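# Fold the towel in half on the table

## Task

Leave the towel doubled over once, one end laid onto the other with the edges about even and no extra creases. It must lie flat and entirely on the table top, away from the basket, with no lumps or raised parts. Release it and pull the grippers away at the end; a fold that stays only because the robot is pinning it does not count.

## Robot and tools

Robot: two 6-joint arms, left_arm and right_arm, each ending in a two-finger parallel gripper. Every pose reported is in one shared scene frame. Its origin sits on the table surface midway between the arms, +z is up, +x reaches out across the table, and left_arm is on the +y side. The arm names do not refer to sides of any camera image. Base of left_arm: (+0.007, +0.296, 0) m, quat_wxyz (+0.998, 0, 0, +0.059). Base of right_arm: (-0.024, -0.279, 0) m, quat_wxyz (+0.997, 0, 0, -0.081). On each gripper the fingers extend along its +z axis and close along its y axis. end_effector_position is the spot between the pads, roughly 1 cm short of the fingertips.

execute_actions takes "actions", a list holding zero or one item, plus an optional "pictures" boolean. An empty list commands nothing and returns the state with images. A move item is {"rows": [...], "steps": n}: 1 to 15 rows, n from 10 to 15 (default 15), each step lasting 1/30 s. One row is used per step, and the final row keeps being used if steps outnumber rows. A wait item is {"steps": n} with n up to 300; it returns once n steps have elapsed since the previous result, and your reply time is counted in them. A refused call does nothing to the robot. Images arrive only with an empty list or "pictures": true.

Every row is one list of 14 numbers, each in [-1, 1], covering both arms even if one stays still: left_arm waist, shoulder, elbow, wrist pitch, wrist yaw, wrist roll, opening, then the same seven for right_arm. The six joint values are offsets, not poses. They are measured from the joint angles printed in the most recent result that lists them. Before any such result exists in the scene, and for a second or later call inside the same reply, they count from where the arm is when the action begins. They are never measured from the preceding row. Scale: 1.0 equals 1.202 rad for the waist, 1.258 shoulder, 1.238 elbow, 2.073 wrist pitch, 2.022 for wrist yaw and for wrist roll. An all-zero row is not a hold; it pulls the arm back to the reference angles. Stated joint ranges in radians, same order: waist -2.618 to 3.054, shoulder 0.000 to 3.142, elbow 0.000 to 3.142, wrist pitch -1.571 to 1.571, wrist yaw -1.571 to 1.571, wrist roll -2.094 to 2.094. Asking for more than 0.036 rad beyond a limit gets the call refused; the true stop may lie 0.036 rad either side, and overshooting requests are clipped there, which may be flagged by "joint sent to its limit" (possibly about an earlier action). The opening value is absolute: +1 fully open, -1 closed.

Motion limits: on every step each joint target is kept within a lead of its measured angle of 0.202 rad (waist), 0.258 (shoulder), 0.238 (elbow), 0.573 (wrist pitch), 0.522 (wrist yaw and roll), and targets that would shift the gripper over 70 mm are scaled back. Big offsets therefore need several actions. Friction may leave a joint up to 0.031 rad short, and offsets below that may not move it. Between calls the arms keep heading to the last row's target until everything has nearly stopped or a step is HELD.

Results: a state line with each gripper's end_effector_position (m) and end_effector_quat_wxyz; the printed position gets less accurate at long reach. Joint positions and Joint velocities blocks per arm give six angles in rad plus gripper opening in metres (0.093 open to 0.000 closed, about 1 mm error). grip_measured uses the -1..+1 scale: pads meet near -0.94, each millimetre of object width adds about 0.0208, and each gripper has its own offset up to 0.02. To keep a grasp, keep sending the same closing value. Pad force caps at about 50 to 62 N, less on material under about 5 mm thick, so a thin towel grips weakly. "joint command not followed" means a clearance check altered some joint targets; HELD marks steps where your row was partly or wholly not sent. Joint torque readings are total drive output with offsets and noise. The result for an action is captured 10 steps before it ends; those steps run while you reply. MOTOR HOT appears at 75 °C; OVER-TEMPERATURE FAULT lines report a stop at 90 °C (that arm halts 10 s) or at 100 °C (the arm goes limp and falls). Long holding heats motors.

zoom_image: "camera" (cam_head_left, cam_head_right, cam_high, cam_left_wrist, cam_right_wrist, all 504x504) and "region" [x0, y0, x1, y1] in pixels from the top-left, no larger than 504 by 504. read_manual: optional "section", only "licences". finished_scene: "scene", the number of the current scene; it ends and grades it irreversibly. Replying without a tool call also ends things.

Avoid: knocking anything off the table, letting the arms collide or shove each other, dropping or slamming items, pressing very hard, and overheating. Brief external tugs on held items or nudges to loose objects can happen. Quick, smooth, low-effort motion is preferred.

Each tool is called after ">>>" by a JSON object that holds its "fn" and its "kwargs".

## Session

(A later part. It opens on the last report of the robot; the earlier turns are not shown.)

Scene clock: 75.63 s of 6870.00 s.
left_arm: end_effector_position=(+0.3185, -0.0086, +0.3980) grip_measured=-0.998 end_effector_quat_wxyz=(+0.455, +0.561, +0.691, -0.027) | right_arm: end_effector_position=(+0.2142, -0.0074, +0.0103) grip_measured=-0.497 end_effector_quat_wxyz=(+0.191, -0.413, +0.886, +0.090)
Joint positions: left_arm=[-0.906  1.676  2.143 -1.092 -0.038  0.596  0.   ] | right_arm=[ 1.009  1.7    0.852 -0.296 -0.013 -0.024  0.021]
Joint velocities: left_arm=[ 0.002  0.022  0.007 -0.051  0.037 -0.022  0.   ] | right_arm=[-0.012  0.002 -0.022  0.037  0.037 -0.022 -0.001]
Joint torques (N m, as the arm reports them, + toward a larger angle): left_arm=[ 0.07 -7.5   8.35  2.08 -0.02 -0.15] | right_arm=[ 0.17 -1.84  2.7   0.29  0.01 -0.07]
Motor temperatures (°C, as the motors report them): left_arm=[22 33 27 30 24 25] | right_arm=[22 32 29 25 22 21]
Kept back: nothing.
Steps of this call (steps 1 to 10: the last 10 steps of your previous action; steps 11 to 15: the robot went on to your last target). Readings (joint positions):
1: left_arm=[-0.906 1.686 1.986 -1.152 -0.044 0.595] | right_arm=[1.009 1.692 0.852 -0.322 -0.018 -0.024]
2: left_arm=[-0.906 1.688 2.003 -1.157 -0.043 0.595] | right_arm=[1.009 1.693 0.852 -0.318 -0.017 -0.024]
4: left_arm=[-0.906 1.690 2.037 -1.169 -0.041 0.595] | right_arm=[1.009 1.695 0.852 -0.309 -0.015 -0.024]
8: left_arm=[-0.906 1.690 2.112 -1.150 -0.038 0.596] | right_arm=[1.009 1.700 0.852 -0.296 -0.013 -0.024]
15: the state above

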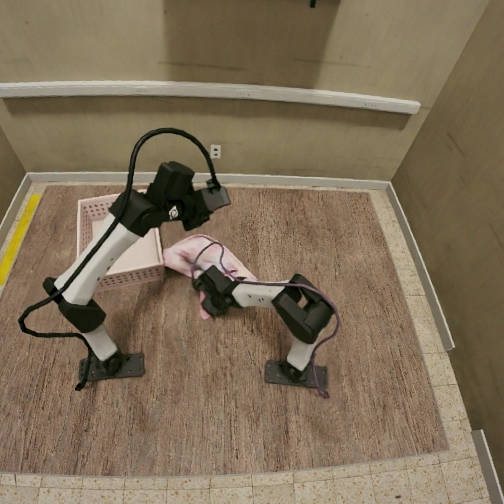

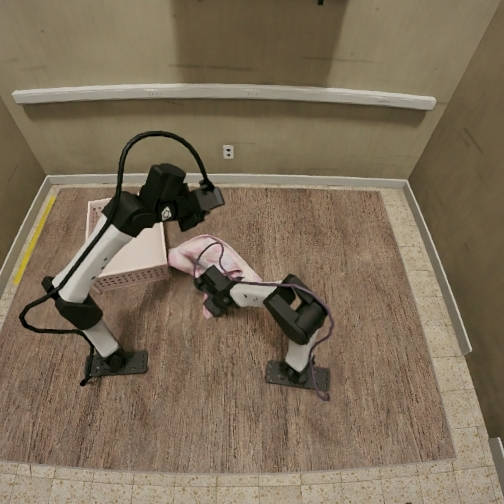

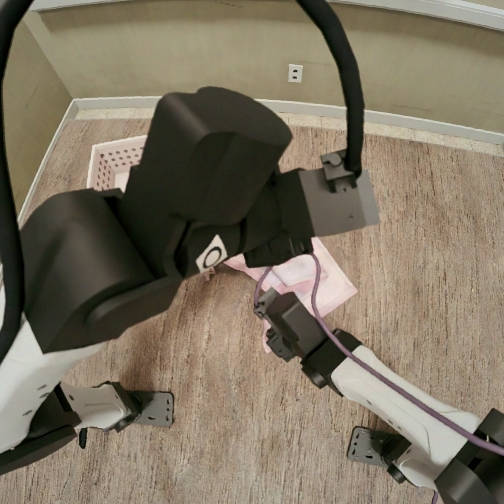

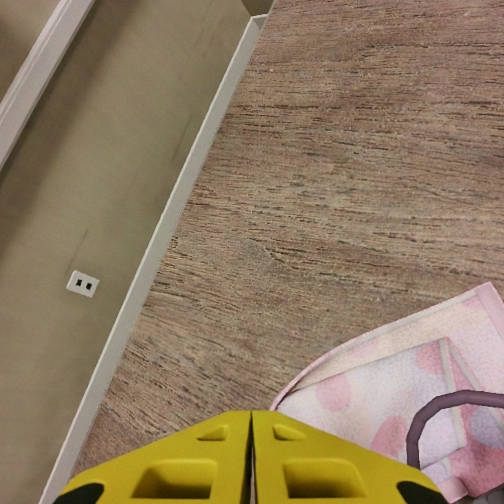

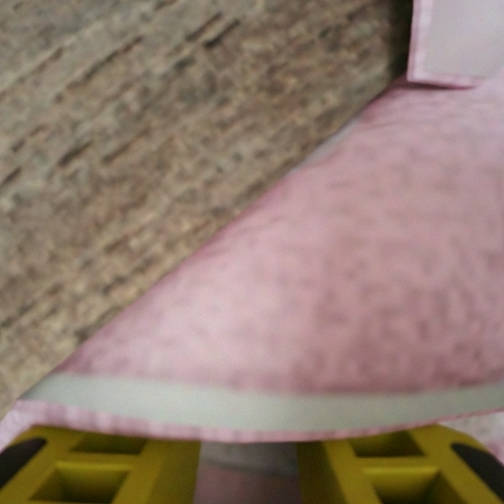

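>>> {"fn": "execute_actions", "kwargs": {"actions": [{"rows": [[0.05,-0.03,-0.03,0,0,0,-1,-0.015,0.03,-0.02,-0.02,0,0,-0.5],[0.1,-0.06,-0.06,0,0,0,-1,-0.03,0.03,-0.02,-0.02,0,0,-0.5],[0.15,-0.09,-0.09,0,0,0,-1,-0.045,0.03,-0.02,-0.02,0,0,-0.5],[0.2,-0.12,-0.12,0,0,0,-1,-0.06,0.03,-0.02,-0.02,0,0,-0.5],[0.25,-0.15,-0.15,0,0,0,-1,-0.075,0.03,-0.02,-0.02,0,0,-0.5],[0.3,-0.18,-0.18,0,0,0,-1,-0.09,0.03,-0.02,-0.02,0,0,-0.5],[0.35,-0.21,-0.21,0,0,0,-1,-0.105,0.03,-0.02,-0.02,0,0,-0.5],[0.4,-0.24,-0.24,0,0,0,-1,-0.12,0.03,-0.02,-0.02,0,0,-0.5],[0.45,-0.27,-0.27,0,0,0,-1,-0.135,0.03,-0.02,-0.02,0,0,-0.5],[0.5,-0.3,-0.3,0,0,0,-1,-0.15,0.03,-0.02,-0.02,0,0,-0.5],[0.55,-0.33,-0.33,0,0,0,-1,-0.165,0.03,-0.02,-0.02,0,0,-0.5],[0.6,-0.36,-0.36,0,0,0,-1,-0.18,0.03,-0.02,-0.02,0,0,-0.5],[0.65,-0.39,-0.39,0,0,0,-1,-0.195,0.03,-0.02,-0.02,0,0,-0.5],[0.7,-0.42,-0.42,0,0,0,-1,-0.21,0.03,-0.02,-0.02,0,0,-0.5],[0.75,-0.45,-0.45,0,0,0,-1,-0.22,0.03,-0.02,-0.02,0,0,-0.5]], "steps": 15}]}}

>>> {"fn": "execute_actions", "kwargs": {"actions": [{"rows": [[0.1,0,0,0,0,0,-1,0,-0.04,-0.02,-0.02,0,0,-0.5],[0.1,0,0,0,0,0,-1,0,-0.08,-0.04,-0.04,0,0,-0.5],[0.1,0,0,0,0,0,-1,0,-0.13,-0.05,-0.06,0,0,-0.5],[0.1,0,0,0,0,0,-1,0,-0.18,-0.06,-0.08,0,0,-0.5],[0.1,0,0,0,0,0,-1,0,-0.23,-0.06,-0.1,0,0,-0.5],[0.1,0,0,0,0,0,-1,-0.05,-0.28,-0.06,-0.12,0,0,-0.5],[0.1,0,0,0,0,0,-1,-0.1,-0.33,-0.06,-0.14,0,0,-0.5],[0.1,0,0,0,0,0,-1,-0.17,-0.38,-0.06,-0.15,0,0,-0.5],[0.1,0,0,0,0,0,-1,-0.25,-0.43,-0.06,-0.15,0,0,-0.5],[0.1,0,0,0,0,0,-1,-0.33,-0.48,-0.06,-0.15,0,0,-0.5],[0.1,0,0,0,0,0,-1,-0.45,-0.5,-0.06,-0.15,0,0,-0.5],[0.1,0,0,0,0,0,-1,-0.6,-0.5,-0.06,-0.15,0,0,-0.5]], "steps": 15}]}}

>>> {"fn": "execute_actions", "kwargs": {"actions": [{"steps": 22}], "pictures": true}}

>>> {"fn": "zoom_image", "kwargs": {"camera": "cam_high", "region": [200, 200, 400, 380]}}

Scene clock: 77.37 s of 6870.00 s.
left_arm: end_effector_position=(+0.3489, +0.0603, +0.3880) grip_measured=-0.998 end_effector_quat_wxyz=(+0.444, +0.505, +0.740, +0.007) | right_arm: end_effector_position=(+0.2229, -0.0119, +0.0116) grip_measured=-0.497 end_effector_quat_wxyz=(+0.193, -0.398, +0.891, +0.099)
Joint positions: left_arm=[-0.731  1.593  2.027 -1.085 -0.025  0.596  0.   ] | right_arm=[ 0.972  1.7    0.852 -0.285 -0.036 -0.024  0.021]
Joint velocities: left_arm=[ 1.8   -0.808 -0.96  -0.037 -0.095  0.022  0.   ] | right_arm=[-0.452 -0.007  0.002  0.081 -0.11  -0.051  0.001]
Joint torques (N m, as the arm reports them, + toward a larger angle): left_arm=[  0.31 -10.13   6.96   1.81   0.    -0.14] | right_arm=[-1.95 -3.78  4.1   0.71  0.42 -0.07]
Motor temperatures (°C, as the motors report them): left_arm=[22 33 27 30 24 25] | right_arm=[22 32 29 25 22 21]
Steps of this call (steps 1 to 15: the robot went on to your last target; steps 16 to 47: nothing new was sent; steps 48 to 52: the first 5 steps of this action). Readings (joint positions):
48: left_arm=[-0.900 1.674 2.140 -1.089 -0.036 0.596] | right_arm=[1.008 1.700 0.852 -0.292 -0.013 -0.024]
49: left_arm=[-0.881 1.664 2.124 -1.086 -0.030 0.596] | right_arm=[1.004 1.700 0.852 -0.291 -0.016 -0.024]
51: left_arm=[-0.793 1.621 2.063 -1.084 -0.025 0.596] | right_arm=[0.986 1.700 0.852 -0.288 -0.031 -0.024]
52: the state above

Scene clock: 77.87 s of 6870.00 s.
left_arm: end_effector_position=(+0.3045, +0.3445, +0.3870) grip_measured=-0.998 end_effector_quat_wxyz=(+0.425, +0.192, +0.865, +0.186) | right_arm: end_effector_position=(+0.2511, -0.0770, +0.0380) grip_measured=-0.497 end_effector_quat_wxyz=(+0.211, -0.310, +0.923, +0.085)
Joint positions: left_arm=[ 0.015  1.164  1.659 -1.101 -0.051  0.596  0.   ] | right_arm=[ 0.777  1.546  0.801 -0.369 -0.042 -0.024  0.021]
Joint velocities: left_arm=[-0.027  0.154  0.002 -0.051  0.037  0.007  0.   ] | right_arm=[ 0.002 -1.687 -0.398 -1.077 -0.022 -0.037  0.   ]
Joint torques (N m, as the arm reports them, + toward a larger angle): left_arm=[ 0.65 -0.94  7.64  2.06  0.16 -0.14] | right_arm=[ 0.72 -8.34  6.3   1.91  0.04 -0.08]
Motor temperatures (°C, as the motors report them): left_arm=[22 33 27 30 24 25] | right_arm=[22 32 29 25 22 21]
Steps of this call (steps 1 to 10: the last 10 steps of your previous action; steps 11 to 15: the first 5 steps of this action, its rows measured from where the robot was after step 10). Readings (joint positions):
10: left_arm=[-0.099 1.187 1.668 -1.086 -0.042 0.596] | right_arm=[0.785 1.700 0.852 -0.281 -0.043 -0.024]
11: left_arm=[-0.046 1.164 1.659 -1.105 -0.045 0.596] | right_arm=[0.775 1.694 0.852 -0.281 -0.043 -0.024]
12: left_arm=[-0.010 1.156 1.659 -1.106 -0.049 0.596] | right_arm=[0.774 1.677 0.845 -0.290 -0.042 -0.024]
14: left_arm=[0.014 1.160 1.659 -1.101 -0.051 0.596] | right_arm=[0.776 1.602 0.816 -0.334 -0.042 -0.024]
15: the state above

Scene clock: 78.60 s of 6870.00 s.
left_arm: end_effector_position=(+0.3069, +0.3448, +0.3845) grip_measured=-0.998 end_effector_quat_wxyz=(+0.421, +0.192, +0.867, +0.185) | right_arm: end_effector_position=(+0.2766, -0.3038, +0.1497) grip_measured=-0.497 end_effector_quat_wxyz=(+0.344, +0.030, +0.938, -0.006)
Joint positions: left_arm=[ 0.015  1.173  1.659 -1.101 -0.051  0.596  0.   ] | right_arm=[ 0.063  1.067  0.787 -0.589 -0.032 -0.024  0.021]
Joint velocities: left_arm=[ 0.002  0.002 -0.012 -0.081  0.007  0.022  0.   ] | right_arm=[ 0.012  0.002 -0.007 -0.051 -0.022 -0.037 -0.001]
Joint torques (N m, as the arm reports them, + toward a larger angle): left_arm=[ 0.67 -1.03  7.65  2.03  0.14 -0.13] | right_arm=[ 0.21 -2.29  6.45  1.87 -0.04 -0.07]
Motor temperatures (°C, as the motors report them): left_arm=[22 33 27 30 24 25] | right_arm=[22 31 29 25 22 21]
Kept back: nothing.
Steps of this call (steps 1 to 10: the last 10 steps of your previous action; steps 11 to 22: the robot went on to your last target). Readings (joint positions):
1: left_arm=[0.015 1.168 1.659 -1.101 -0.051 0.596] | right_arm=[0.771 1.484 0.791 -0.407 -0.044 -0.024]
2: left_arm=[0.015 1.171 1.659 -1.101 -0.051 0.596] | right_arm=[0.751 1.418 0.788 -0.444 -0.049 -0.024]
4: left_arm=[0.015 1.173 1.659 -1.101 -0.051 0.596] | right_arm=[0.645 1.285 0.787 -0.495 -0.057 -0.024]
8: left_arm=[0.015 1.173 1.659 -1.101 -0.051 0.596] | right_arm=[0.335 1.082 0.787 -0.521 -0.050 -0.024]
22: the state above

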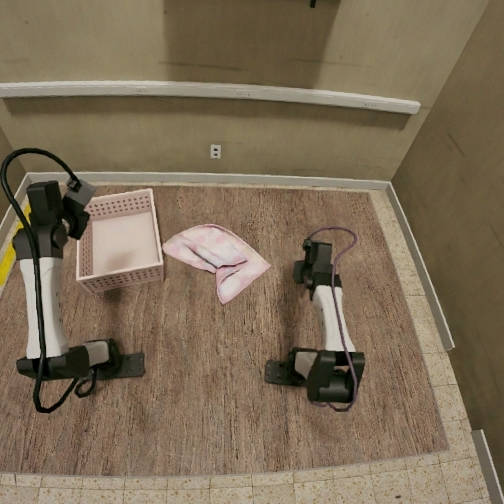

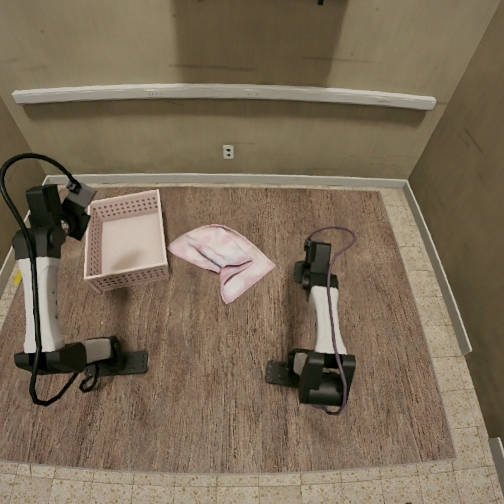

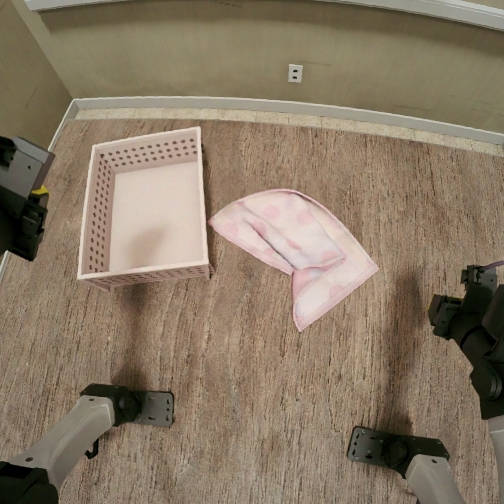

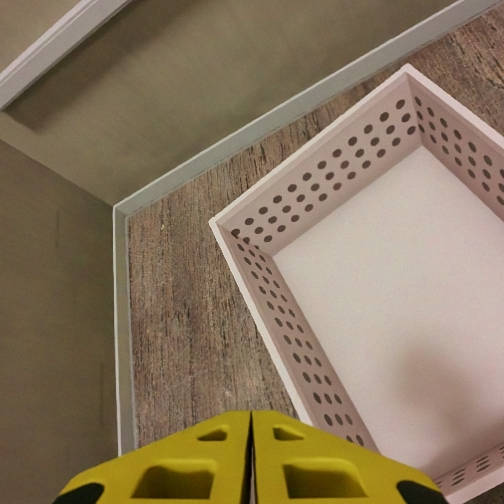

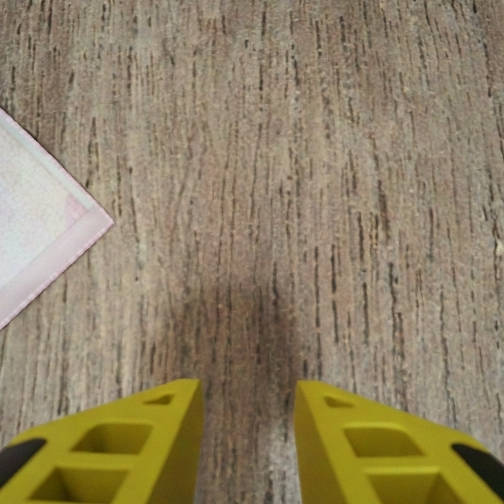

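Region (200, 200, 400, 380) of cam_high's 504x504 image, scaled by 2.520, with more detail than that image has; it fills the top 454 rows of this view, and the rest is white.

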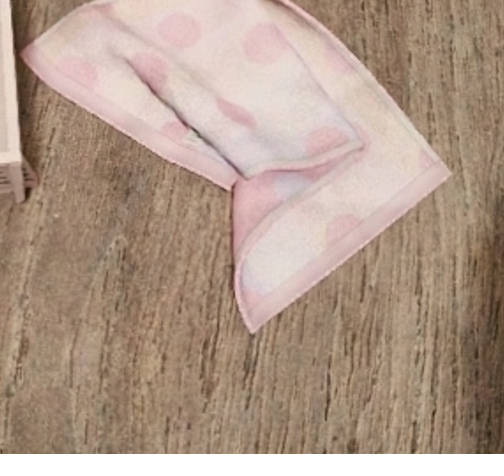

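>>> {"fn": "execute_actions", "kwargs": {"actions": []}}

Scene clock: 80.20 s of 6870.00 s.
left_arm: end_effector_position=(+0.3069, +0.3448, +0.3845) grip_measured=-0.998 end_effector_quat_wxyz=(+0.421, +0.192, +0.867, +0.185) | right_arm: end_effector_position=(+0.2760, -0.3038, +0.1492) grip_measured=-0.497 end_effector_quat_wxyz=(+0.343, +0.030, +0.939, -0.006)
Joint positions: left_arm=[ 0.015  1.173  1.659 -1.101 -0.051  0.596  0.   ] | right_arm=[ 0.063  1.067  0.787 -0.592 -0.032 -0.024  0.021]
Joint velocities: left_arm=[-0.002 -0.012  0.002  0.007 -0.022 -0.007  0.   ] | right_arm=[-0.002 -0.002 -0.012 -0.066  0.037 -0.037 -0.001]
Joint torques (N m, as the arm reports them, + toward a larger angle): left_arm=[ 0.64 -1.07  7.66  2.04  0.15 -0.14] | right_arm=[ 0.21 -2.27  6.44  1.86 -0.03 -0.08]
Motor temperatures (°C, as the motors report them): left_arm=[22 32 27 31 24 25] | right_arm=[22 31 29 25 22 21]
Kept back: nothing.
Steps of this call (steps 1 to 30: the robot went on to your last target; steps 31 to 48: nothing new was sent). Readings (joint positions):
1: left_arm=[0.015 1.173 1.659 -1.101 -0.051 0.596] | right_arm=[0.063 1.067 0.787 -0.589 -0.032 -0.024]
2: left_arm=[0.015 1.173 1.659 -1.101 -0.051 0.596] | right_arm=[0.063 1.067 0.787 -0.590 -0.032 -0.024]
4: left_arm=[0.015 1.173 1.659 -1.101 -0.051 0.596] | right_arm=[0.063 1.067 0.787 -0.591 -0.032 -0.024]
8: left_arm=[0.015 1.173 1.659 -1.101 -0.051 0.596] | right_arm=[0.063 1.067 0.787 -0.591 -0.032 -0.024]
48: the state above
All arms were judged still, so your last target was given up. Only a new action makes them travel on or press farther. Fingers that are still opening or closing keep moving.

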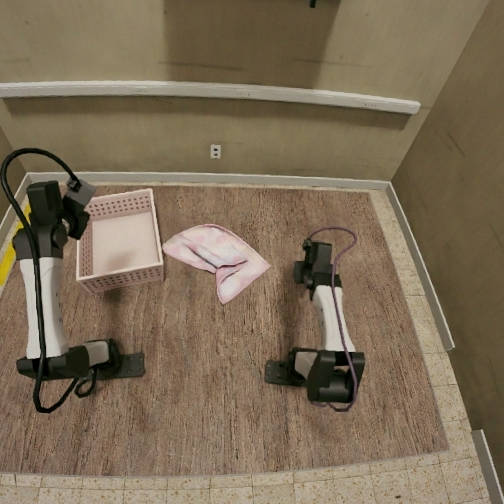

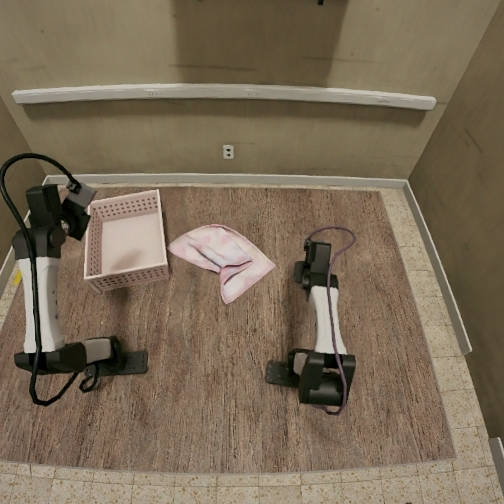

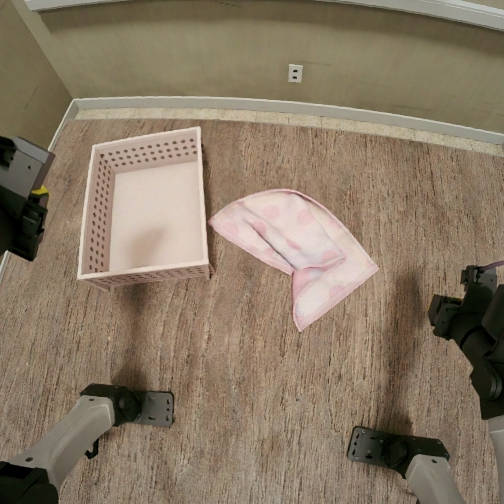

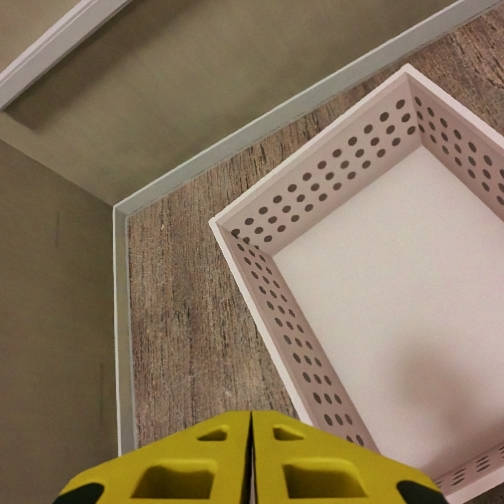

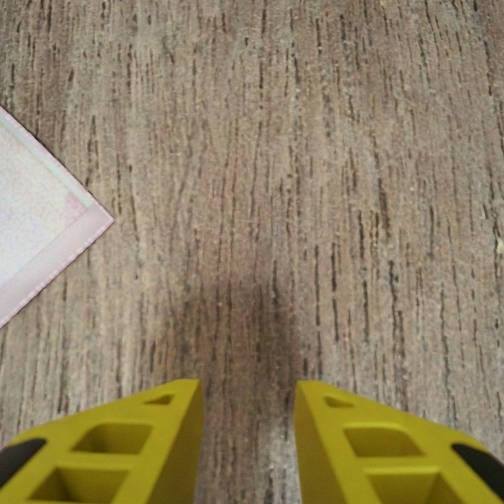

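>>> {"fn": "zoom_image", "kwargs": {"camera": "cam_high", "region": [200, 170, 400, 350]}}

Region (200, 170, 400, 350) of cam_high's 504x504 image, scaled by 2.520, with more detail than that image has; it fills the top 454 rows of this view, and the rest is white.

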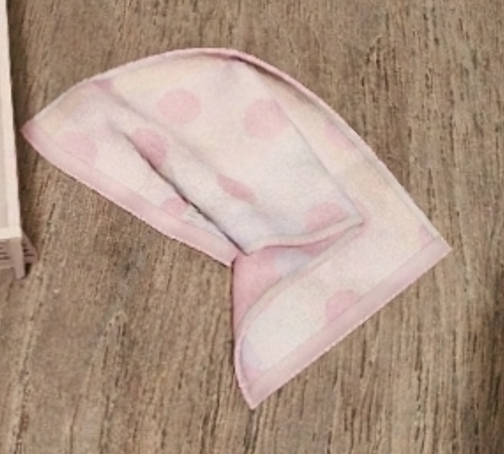

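>>> {"fn": "execute_actions", "kwargs": {"actions": [{"rows": [[0,0,0,0,0,0,-1,0.576,0.805,0.909,-0.395,0,0,0.1]], "steps": 15}]}}

>>> {"fn": "execute_actions", "kwargs": {"actions": [{"steps": 25}], "pictures": true}}

Scene clock: 82.77 s of 6870.00 s.
left_arm: end_effector_position=(+0.3069, +0.3448, +0.3845) grip_measured=-0.998 end_effector_quat_wxyz=(+0.421, +0.192, +0.867, +0.185) | right_arm: end_effector_position=(+0.2607, -0.2147, +0.1279) grip_measured=+0.095 end_effector_quat_wxyz=(+0.095, -0.117, +0.988, +0.018)
Joint positions: left_arm=[ 0.015  1.173  1.659 -1.101 -0.051  0.596  0.   ] | right_arm=[ 0.376  1.469  1.188 -1.097 -0.018 -0.022  0.05 ]
Joint velocities: left_arm=[-0.007  0.002  0.002  0.051  0.037 -0.022  0.   ] | right_arm=[ 1.971  2.689  2.469 -2.059 -0.125 -0.022  0.004]
Joint torques (N m, as the arm reports them, + toward a larger angle): left_arm=[ 0.02 -2.18  6.82  1.88  0.06 -0.14] | right_arm=[ 1.05 -5.25  6.53  0.98 -0.03 -0.1 ]
Motor temperatures (°C, as the motors report them): left_arm=[22 32 27 31 24 25] | right_arm=[22 31 29 25 22 21]
Steps of this call (steps 1 to 72: nothing new was sent; steps 73 to 77: the first 5 steps of this action). Readings (joint positions):
73: left_arm=[0.015 1.173 1.659 -1.101 -0.051 0.596] | right_arm=[0.095 1.108 0.840 -0.693 -0.015 -0.022]
74: left_arm=[0.015 1.173 1.659 -1.101 -0.051 0.596] | right_arm=[0.160 1.188 0.926 -0.816 -0.013 -0.022]
76: left_arm=[0.015 1.173 1.659 -1.101 -0.051 0.596] | right_arm=[0.305 1.374 1.102 -1.018 -0.016 -0.022]
77: the state above

Scene clock: 83.60 s of 6870.00 s.
left_arm: end_effector_position=(+0.3069, +0.3448, +0.3845) grip_measured=-0.998 end_effector_quat_wxyz=(+0.421, +0.192, +0.867, +0.185) | right_arm: end_effector_position=(+0.3005, -0.0515, +0.1101) grip_measured=+0.097 end_effector_quat_wxyz=(-0.020, -0.304, +0.952, +0.013)
Joint positions: left_arm=[ 0.015  1.173  1.659 -1.101 -0.051  0.596  0.   ] | right_arm=[ 0.76   2.092  1.89  -1.4   -0.037 -0.022  0.05 ]
Joint velocities: left_arm=[-0.002 -0.007  0.017 -0.022  0.007  0.051  0.   ] | right_arm=[-0.012 -0.012  0.012 -0.037  0.007  0.007 -0.001]
Joint torques (N m, as the arm reports them, + toward a larger angle): left_arm=[ 0.07 -2.18  6.92  1.88  0.05 -0.15] | right_arm=[ -0.14 -11.02   7.71   0.23   0.09  -0.1 ]
Motor temperatures (°C, as the motors report them): left_arm=[22 31 27 31 24 25] | right_arm=[22 31 29 25 22 21]
Kept back: nothing.
Steps of this call (steps 1 to 10: the last 10 steps of your previous action; steps 11 to 25: the robot went on to your last target). Readings (joint positions):
1: left_arm=[0.015 1.173 1.659 -1.101 -0.051 0.596] | right_arm=[0.446 1.564 1.274 -1.160 -0.018 -0.022]
2: left_arm=[0.015 1.173 1.659 -1.101 -0.051 0.596] | right_arm=[0.514 1.659 1.361 -1.209 -0.019 -0.022]
4: left_arm=[0.015 1.173 1.659 -1.101 -0.051 0.596] | right_arm=[0.642 1.842 1.528 -1.267 -0.020 -0.022]
8: left_arm=[0.015 1.173 1.659 -1.101 -0.051 0.596] | right_arm=[0.776 2.107 1.812 -1.312 -0.035 -0.022]
25: the state above

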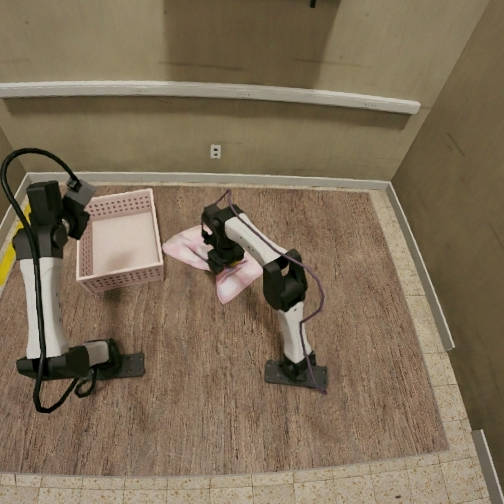

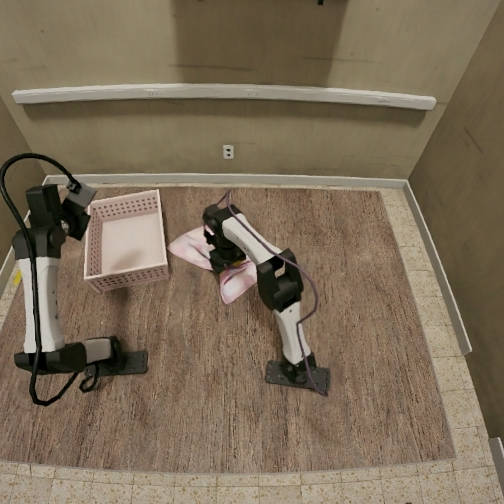

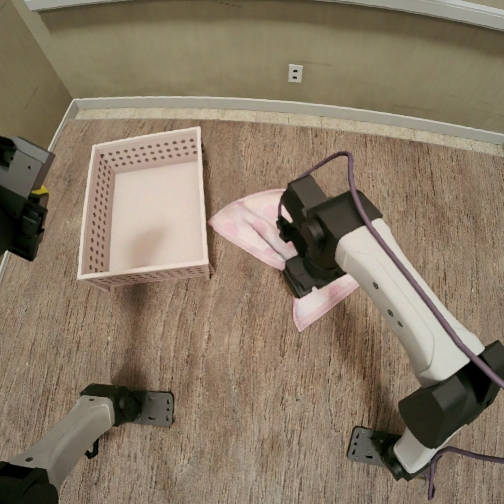

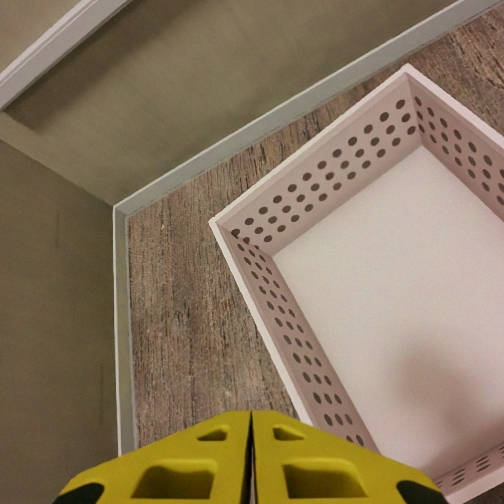

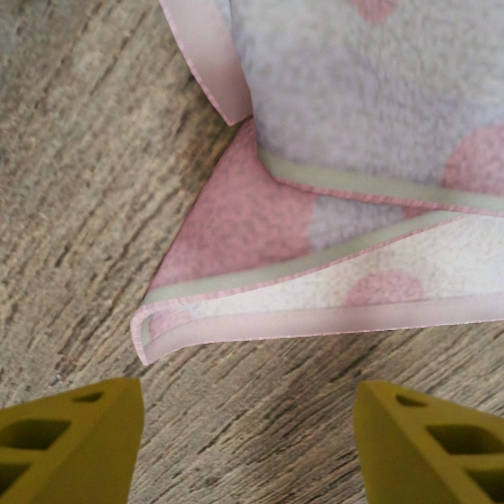

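>>> {"fn": "execute_actions", "kwargs": {"actions": [{"rows": [[-0.4,0.1,-0.02,0.09,0.02,-1.0,-1,-0.101,0.14,0.175,0,0,0.787,-1],[-0.4,0.1,-0.02,0.09,0.02,-1.0,-1,-0.101,0.14,0.175,0,0,0.787,-1],[-0.5,0.2,-0.02,0.09,0.02,-1.0,-1,-0.101,0.14,0.175,0,0,0.787,-1],[-0.6,0.2,-0.02,0.09,0.02,-1.0,-1,-0.101,0.14,0.175,0,0,0.787,-1],[-0.641,0.3,-0.02,0.09,0.02,-1.0,-1,-0.101,0.14,0.175,0,0,0.787,-1],[-0.641,0.3,-0.02,0.09,0.02,-1.0,-1,-0.101,0.14,0.175,0,0,0.787,-1],[-0.641,0.35,-0.02,0.09,0.02,-1.0,-1,-0.101,0.14,0.175,0,0,0.787,-1],[-0.641,0.4,-0.02,0.09,0.02,-1.0,-1,-0.101,0.14,0.175,0,0,0.787,-1],[-0.641,0.45,-0.02,0.09,0.02,-1.0,-1,-0.101,0.14,0.175,0,0,0.787,-1],[-0.641,0.5,-0.02,0.09,0.02,-1.0,-1,-0.101,0.14,0.175,0,0,0.787,-1],[-0.641,0.55,-0.02,0.09,0.02,-1.0,-1,-0.101,0.14,0.175,0,0,0.787,-1],[-0.641,0.6,-0.02,0.09,0.02,-1.0,-1,-0.101,0.14,0.175,0,0,0.787,-1],[-0.641,0.64,-0.02,0.09,0.02,-1.0,-1,-0.101,0.14,0.175,0,0,0.787,-1],[-0.641,0.665,-0.02,0.09,0.02,-1.0,-1,-0.101,0.14,0.175,0,0,0.787,-1]], "steps": 15}]}}

>>> {"fn": "execute_actions", "kwargs": {"actions": [{"steps": 25}], "pictures": true}}

Scene clock: 89.93 s of 6870.00 s.
left_arm: end_effector_position=(+0.3543, +0.2687, +0.3669) grip_measured=-0.998 end_effector_quat_wxyz=(+0.447, +0.146, +0.881, +0.053) | right_arm: end_effector_position=(+0.3599, -0.0638, +0.0952) grip_measured=-0.972 end_effector_quat_wxyz=(-0.005, -0.017, +1.000, +0.023)
Joint positions: left_arm=[-0.218  1.291  1.659 -1.006 -0.045  0.25   0.   ] | right_arm=[ 0.658  2.247  2.078 -1.39  -0.045  0.462  0.   ]
Joint velocities: left_arm=[-1.155  1.15  -0.012  0.432  0.037 -1.56   0.   ] | right_arm=[-0.652  0.471  0.061  0.154  0.066  2.762  0.   ]
Joint torques (N m, as the arm reports them, + toward a larger angle): left_arm=[ 0.27 -0.76  6.2   1.7   0.12 -0.15] | right_arm=[  1.75 -11.98   7.87   0.     0.06  -0.08]
Motor temperatures (°C, as the motors report them): left_arm=[22 30 27 32 24 25] | right_arm=[22 33 30 24 22 21]
Steps of this call (steps 1 to 30: the robot went on to your last target; steps 31 to 120: nothing new was sent; then 2.17 s passed at rest; steps 121 to 125: the first 5 steps of this action). Readings (joint positions):
121: left_arm=[-0.015 1.181 1.659 -1.090 -0.060 0.522] | right_arm=[0.750 2.121 1.938 -1.434 -0.043 0.061]
122: left_arm=[-0.074 1.195 1.659 -1.061 -0.058 0.435] | right_arm=[0.732 2.164 2.005 -1.441 -0.047 0.161]
124: left_arm=[-0.176 1.253 1.659 -1.019 -0.047 0.306] | right_arm=[0.681 2.228 2.071 -1.400 -0.046 0.361]
125: the state above

Scene clock: 90.77 s of 6870.00 s.
left_arm: end_effector_position=(+0.3636, +0.0297, +0.0759) grip_measured=-0.998 end_effector_quat_wxyz=(+0.072, -0.331, +0.935, -0.100) | right_arm: end_effector_position=(+0.3648, -0.0752, +0.0819) grip_measured=-0.992 end_effector_quat_wxyz=(-0.021, +0.517, +0.856, +0.001)
Joint positions: left_arm=[-0.763  2.029  1.633 -0.926 -0.009 -1.324  0.   ] | right_arm=[ 0.632  2.279  2.078 -1.391 -0.037  1.556  0.   ]
Joint velocities: left_arm=[ 0.002 -0.002 -0.012  0.037 -0.022 -0.652  0.   ] | right_arm=[-0.002 -0.002  0.022  0.022  0.081  0.037  0.   ]
Joint torques (N m, as the arm reports them, + toward a larger angle): left_arm=[  0.73 -12.56   7.74   0.96  -0.02  -0.16] | right_arm=[  0.62 -12.23   8.09   0.16   0.1    0.  ]
Motor temperatures (°C, as the motors report them): left_arm=[22 31 27 32 24 25] | right_arm=[22 34 30 24 22 21]
Kept back: nothing.
Steps of this call (steps 1 to 10: the last 10 steps of your previous action; steps 11 to 25: the robot went on to your last target). Readings (joint positions):
1: left_arm=[-0.257 1.333 1.659 -0.994 -0.043 0.195] | right_arm=[0.639 2.260 2.078 -1.388 -0.042 0.562]
2: left_arm=[-0.295 1.378 1.659 -0.985 -0.042 0.141] | right_arm=[0.626 2.270 2.078 -1.389 -0.040 0.663]
4: left_arm=[-0.367 1.472 1.659 -0.970 -0.040 0.035] | right_arm=[0.618 2.279 2.078 -1.390 -0.037 0.864]
8: left_arm=[-0.506 1.660 1.659 -0.950 -0.037 -0.170] | right_arm=[0.628 2.279 2.078 -1.390 -0.037 1.243]
25: the state above

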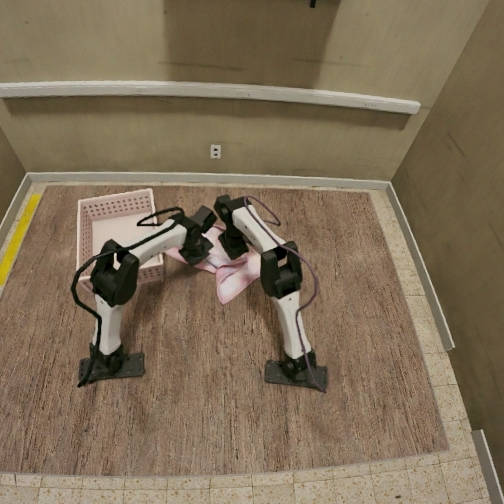

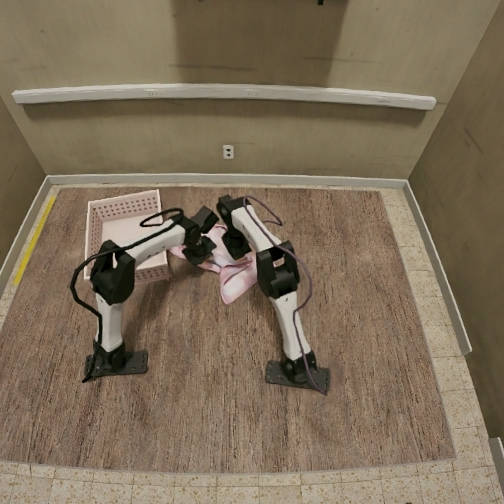

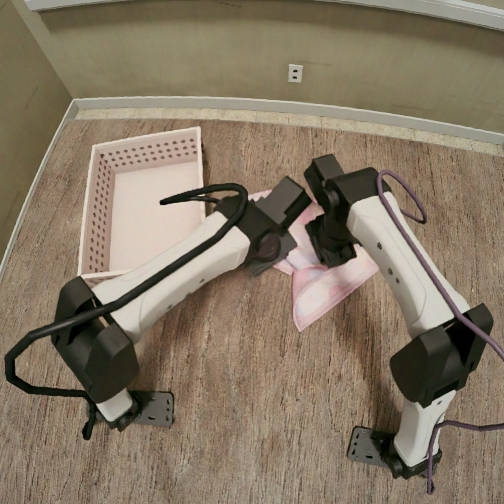

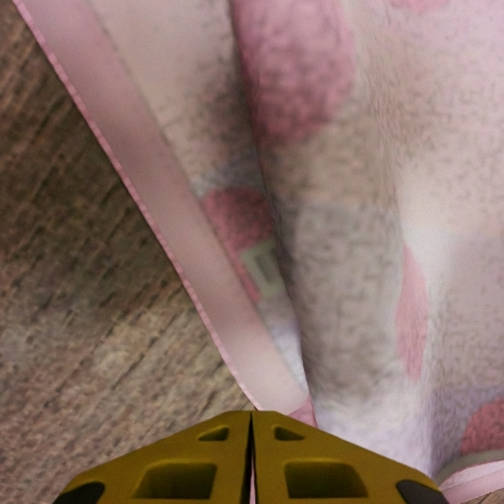

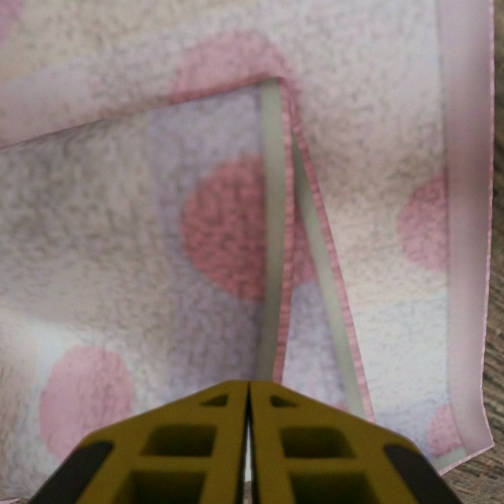

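>>> {"fn": "execute_actions", "kwargs": {"actions": [{"rows": [[0,0.03,-0.035,0.04,0,-0.04,-1,0,0.014,-0.045,0.04,0,0,-1],[0,0.03,-0.035,0.04,0,-0.04,-1,0,0.014,-0.045,0.04,0,0,-1],[0,0.03,-0.035,0.04,0,-0.04,-1,0,0.014,-0.045,0.04,0,0,-1],[0,0.06,-0.07,0.08,0,-0.04,-1,0,0.028,-0.09,0.08,0,0,-1],[0,0.06,-0.07,0.08,0,-0.04,-1,0,0.028,-0.09,0.08,0,0,-1],[0,0.06,-0.07,0.08,0,-0.04,-1,0,0.028,-0.09,0.08,0,0,-1],[0,0.075,-0.09,0.11,0,-0.04,-1,0,0.036,-0.11,0.11,0,0,-1],[0,0.075,-0.09,0.11,0,-0.04,-1,0,0.036,-0.11,0.11,0,0,-1],[0,0.086,-0.103,0.12,0,-0.04,-1,0,0.041,-0.125,0.12,0,0,-1]], "steps": 15}]}}

>>> {"fn": "execute_actions", "kwargs": {"actions": [{"steps": 18}], "pictures": true}}

Scene clock: 92.20 s of 6870.00 s.
left_arm: end_effector_position=(+0.3696, +0.0253, +0.0602) grip_measured=-0.998 end_effector_quat_wxyz=(+0.073, -0.373, +0.918, -0.112) | right_arm: end_effector_position=(+0.3685, -0.0733, +0.0645) grip_measured=-0.992 end_effector_quat_wxyz=(-0.018, +0.520, +0.854, +0.006)
Joint positions: left_arm=[-0.762  2.052  1.597 -0.847 -0.009 -1.414  0.   ] | right_arm=[ 0.632  2.285  2.02  -1.315 -0.037  1.562  0.   ]
Joint velocities: left_arm=[-0.007  0.325 -0.344  0.579  0.081  0.007  0.   ] | right_arm=[-0.022  0.149 -0.505  0.505 -0.007 -0.007  0.   ]
Joint torques (N m, as the arm reports them, + toward a larger angle): left_arm=[-0.01 -8.58  4.93  0.83 -0.01 -0.04] | right_arm=[ 0.15 -9.91  4.34  0.37  0.11 -0.14]
Motor temperatures (°C, as the motors report them): left_arm=[22 31 27 32 24 25] | right_arm=[22 34 30 24 22 21]
Steps of this call (steps 1 to 30: the robot went on to your last target; steps 31 to 38: nothing new was sent; steps 39 to 43: the first 5 steps of this action). Readings (joint positions):
39: left_arm=[-0.762 2.030 1.628 -0.916 -0.009 -1.420] | right_arm=[0.632 2.279 2.071 -1.381 -0.037 1.563]
40: left_arm=[-0.762 2.032 1.624 -0.903 -0.009 -1.418] | right_arm=[0.632 2.279 2.064 -1.369 -0.037 1.563]
42: left_arm=[-0.762 2.043 1.609 -0.871 -0.009 -1.416] | right_arm=[0.632 2.283 2.038 -1.336 -0.037 1.563]
43: the state above

Scene clock: 92.80 s of 6870.00 s.
left_arm: end_effector_position=(+0.3745, +0.0217, +0.0123) grip_measured=-0.998 end_effector_quat_wxyz=(+0.072, -0.371, +0.919, -0.110) | right_arm: end_effector_position=(+0.3763, -0.0694, +0.0242) grip_measured=-0.992 end_effector_quat_wxyz=(-0.016, +0.520, +0.854, +0.010)
Joint positions: left_arm=[-0.762  2.132  1.523 -0.698 -0.009 -1.411  0.   ] | right_arm=[ 0.632  2.332  1.94  -1.178 -0.037  1.562  0.   ]
Joint velocities: left_arm=[ 0.007 -0.027 -0.012 -0.037 -0.037  0.007  0.   ] | right_arm=[ 0.002  0.017 -0.002 -0.022  0.11  -0.007  0.   ]
Joint torques (N m, as the arm reports them, + toward a larger angle): left_arm=[  0.08 -11.13   5.79   1.02  -0.01  -0.05] | right_arm=[  0.18 -11.89   4.75   0.69   0.1   -0.15]
Motor temperatures (°C, as the motors report them): left_arm=[22 31 27 31 24 25] | right_arm=[22 34 30 24 22 21]
Kept back: nothing.
Steps of this call (steps 1 to 10: the last 10 steps of your previous action; steps 11 to 18: the robot went on to your last target). Readings (joint positions):
1: left_arm=[-0.762 2.064 1.587 -0.831 -0.009 -1.414] | right_arm=[0.632 2.291 2.006 -1.300 -0.037 1.562]
2: left_arm=[-0.762 2.077 1.573 -0.809 -0.009 -1.413] | right_arm=[0.632 2.298 1.991 -1.279 -0.037 1.562]
4: left_arm=[-0.762 2.104 1.547 -0.770 -0.009 -1.412] | right_arm=[0.632 2.313 1.965 -1.238 -0.037 1.562]
8: left_arm=[-0.762 2.132 1.523 -0.726 -0.009 -1.412] | right_arm=[0.632 2.332 1.940 -1.194 -0.037 1.562]
18: the state above

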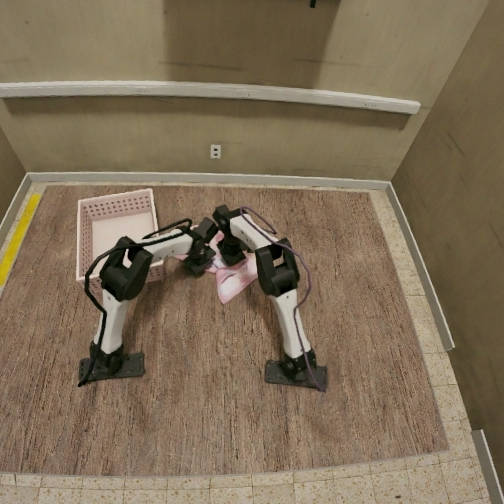

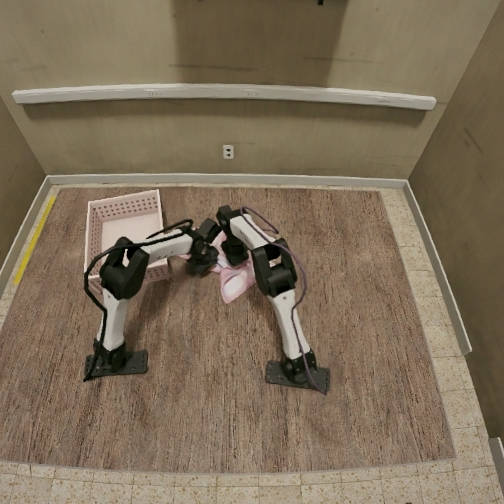

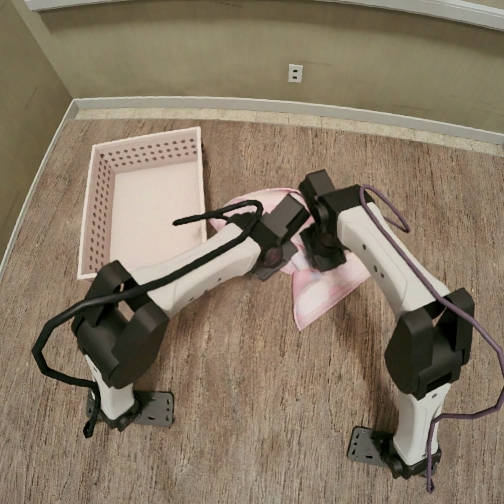

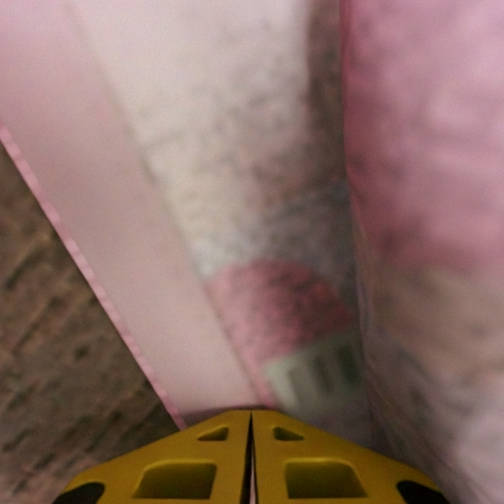

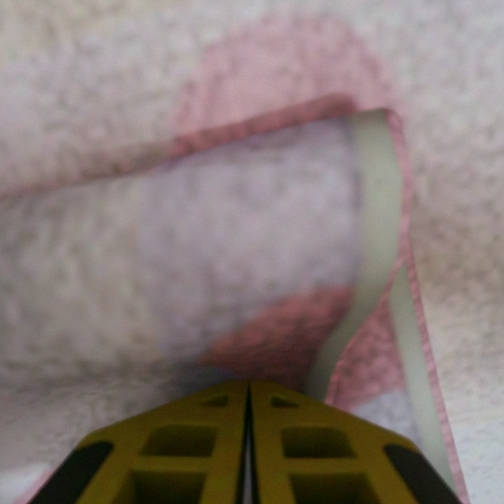

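>>> {"fn": "execute_actions", "kwargs": {"actions": [{"rows": [[0,0.03,-0.03,0,0,0,-1,0,0.01,-0.02,0,0,0,-1],[0,0.03,-0.03,0,0,0,-1,0,0.01,-0.02,0,0,0,-1],[0,0.03,-0.03,0,0,0,-1,0,0.01,-0.02,0,0,0,-1],[0,0.03,-0.03,0,0,0,-1,-0.01,0.01,-0.02,0,0,0,-1],[0,0.03,-0.03,0,0,0,-1,-0.02,0.01,-0.02,0,0,0,-1],[0,0.03,-0.03,0,0,0,-1,-0.03,0.01,-0.02,0,0,0,-1],[0,0.03,-0.03,0,0,0,-1,-0.04,0.01,-0.02,0,0,0,-1],[0,0.03,-0.03,0,0,0,-1,-0.05,0.01,-0.02,0,0,0,-1],[0,0.03,-0.03,0,0,0,-1,-0.06,0.01,-0.02,0,0,0,-1],[0,0.03,-0.03,0,0,0,-1,-0.07,0.01,-0.02,0,0,0,-1],[0,0.03,-0.03,0,0,0,-1,-0.08,0.01,-0.02,0,0,0,-1],[0,0.03,-0.03,0,0,0,-1,-0.09,0.01,-0.02,0,0,0,-1],[0,0.03,-0.03,0,0,0,-1,-0.10,0.01,-0.02,0,0,0,-1],[0,0.03,-0.03,0,0,0,-1,-0.11,0.01,-0.02,0,0,0,-1]], "steps": 15}]}}

>>> {"fn": "execute_actions", "kwargs": {"actions": [{"steps": 18}], "pictures": true}}

>>> {"fn": "zoom_image", "kwargs": {"camera": "cam_high", "region": [250, 220, 390, 350]}}

Scene clock: 93.73 s of 6870.00 s.
left_arm: end_effector_position=(+0.3740, +0.0220, +0.0090) grip_measured=-0.998 end_effector_quat_wxyz=(+0.071, -0.371, +0.919, -0.109) | right_arm: end_effector_position=(+0.3765, -0.0702, +0.0242) grip_measured=-0.992 end_effector_quat_wxyz=(-0.016, +0.520, +0.854, +0.010)
Joint positions: left_arm=[-0.762  2.137  1.519 -0.692 -0.009 -1.411  0.   ] | right_arm=[ 0.63   2.332  1.94  -1.179 -0.038  1.562  0.   ]
Joint velocities: left_arm=[ 0.007 -0.007 -0.022  0.022 -0.007  0.007  0.   ] | right_arm=[-0.051  0.002 -0.012 -0.007  0.007  0.066  0.   ]
Joint torques (N m, as the arm reports them, + toward a larger angle): left_arm=[ 0.05 -9.2   4.57  0.77  0.   -0.09] | right_arm=[ -1.38 -10.77   4.11   0.31   0.13  -0.07]
Motor temperatures (°C, as the motors report them): left_arm=[22 32 27 31 24 25] | right_arm=[22 35 30 24 22 21]
Steps of this call (steps 1 to 15: the robot went on to your last target; steps 16 to 23: nothing new was sent; steps 24 to 28: the first 5 steps of this action). Readings (joint positions):
24: left_arm=[-0.762 2.133 1.522 -0.696 -0.009 -1.411] | right_arm=[0.632 2.332 1.940 -1.178 -0.037 1.562]
25: left_arm=[-0.762 2.135 1.519 -0.696 -0.009 -1.411] | right_arm=[0.632 2.332 1.940 -1.179 -0.037 1.562]
27: left_arm=[-0.762 2.137 1.519 -0.692 -0.009 -1.411] | right_arm=[0.632 2.332 1.940 -1.179 -0.037 1.562]
28: the state above

Scene clock: 94.33 s of 6870.00 s.
left_arm: end_effector_position=(+0.3740, +0.0220, +0.0090) grip_measured=-0.998 end_effector_quat_wxyz=(+0.071, -0.371, +0.919, -0.109) | right_arm: end_effector_position=(+0.3998, -0.1225, +0.0243) grip_measured=-0.992 end_effector_quat_wxyz=(-0.021, +0.576, +0.817, +0.015)
Joint positions: left_arm=[-0.762  2.137  1.519 -0.692 -0.009 -1.411  0.   ] | right_arm=[ 0.498  2.332  1.94  -1.179 -0.051  1.562  0.   ]
Joint velocities: left_arm=[-0.017 -0.017  0.007 -0.095 -0.037 -0.022  0.   ] | right_arm=[-0.046  0.002  0.002 -0.007  0.022 -0.022  0.   ]
Joint torques (N m, as the arm reports them, + toward a larger angle): left_arm=[ 0.02 -9.18  4.49  0.78 -0.01 -0.11] | right_arm=[  0.34 -10.82   4.11   0.31   0.22  -0.08]
Motor temperatures (°C, as the motors report them): left_arm=[22 32 27 31 24 25] | right_arm=[22 35 30 24 22 21]
Kept back: nothing.
Steps of this call (steps 1 to 10: the last 10 steps of your previous action; steps 11 to 18: the robot went on to your last target). Readings (joint positions):
1: left_arm=[-0.762 2.137 1.519 -0.692 -0.009 -1.411] | right_arm=[0.627 2.332 1.940 -1.179 -0.040 1.562]
2: left_arm=[-0.762 2.137 1.519 -0.692 -0.009 -1.411] | right_arm=[0.622 2.332 1.940 -1.179 -0.042 1.562]
4: left_arm=[-0.762 2.137 1.519 -0.692 -0.009 -1.411] | right_arm=[0.604 2.332 1.940 -1.179 -0.047 1.562]
8: left_arm=[-0.762 2.137 1.519 -0.692 -0.009 -1.411] | right_arm=[0.550 2.332 1.940 -1.179 -0.051 1.562]
18: the state above

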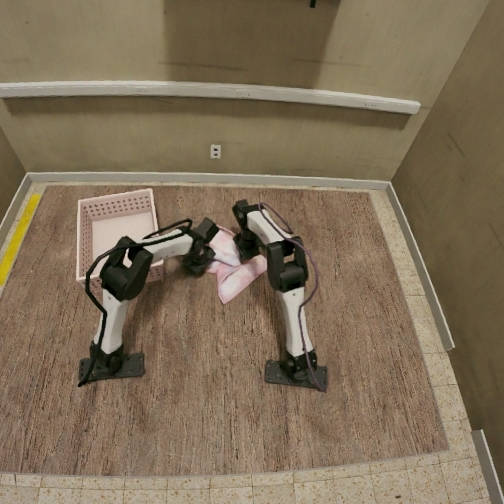

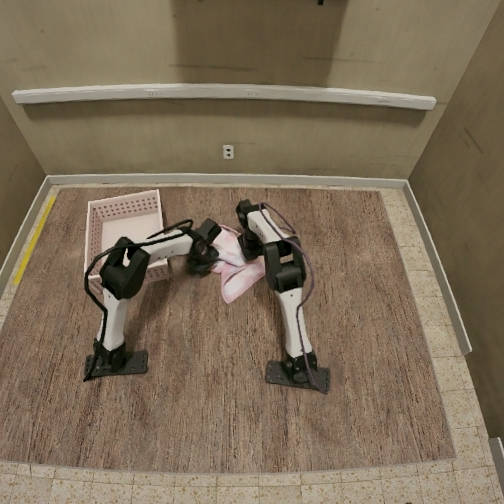

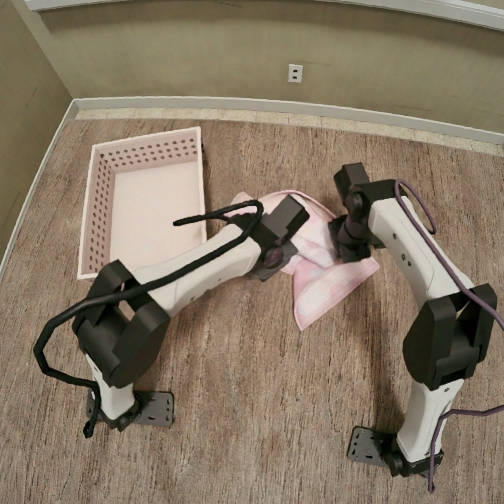

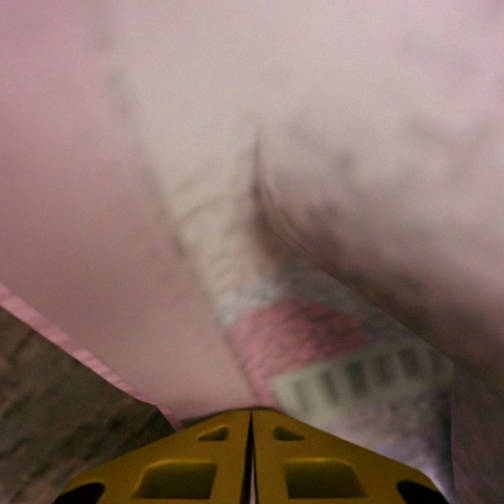

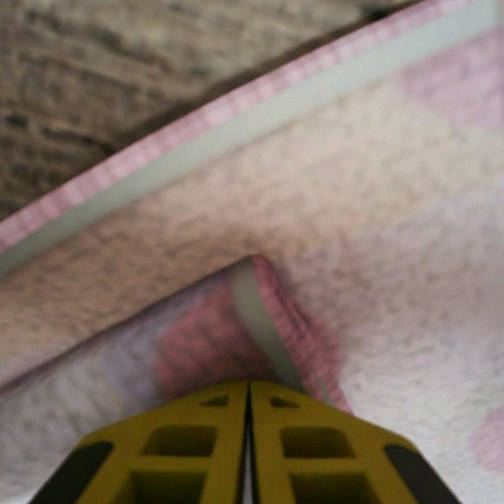

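Region (250, 220, 390, 350) of cam_high's 504x504 image, scaled by 3.600, with more detail than that image has; it fills the top 468 rows of this view, and the rest is white.

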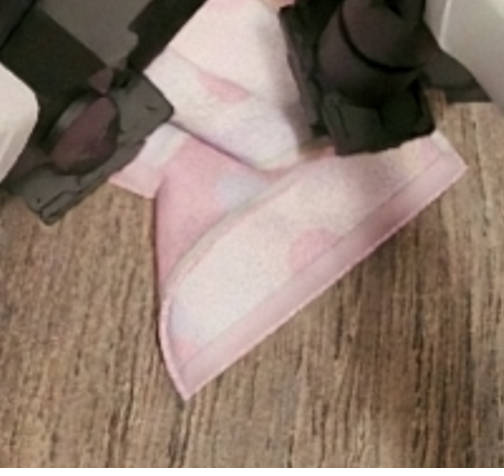

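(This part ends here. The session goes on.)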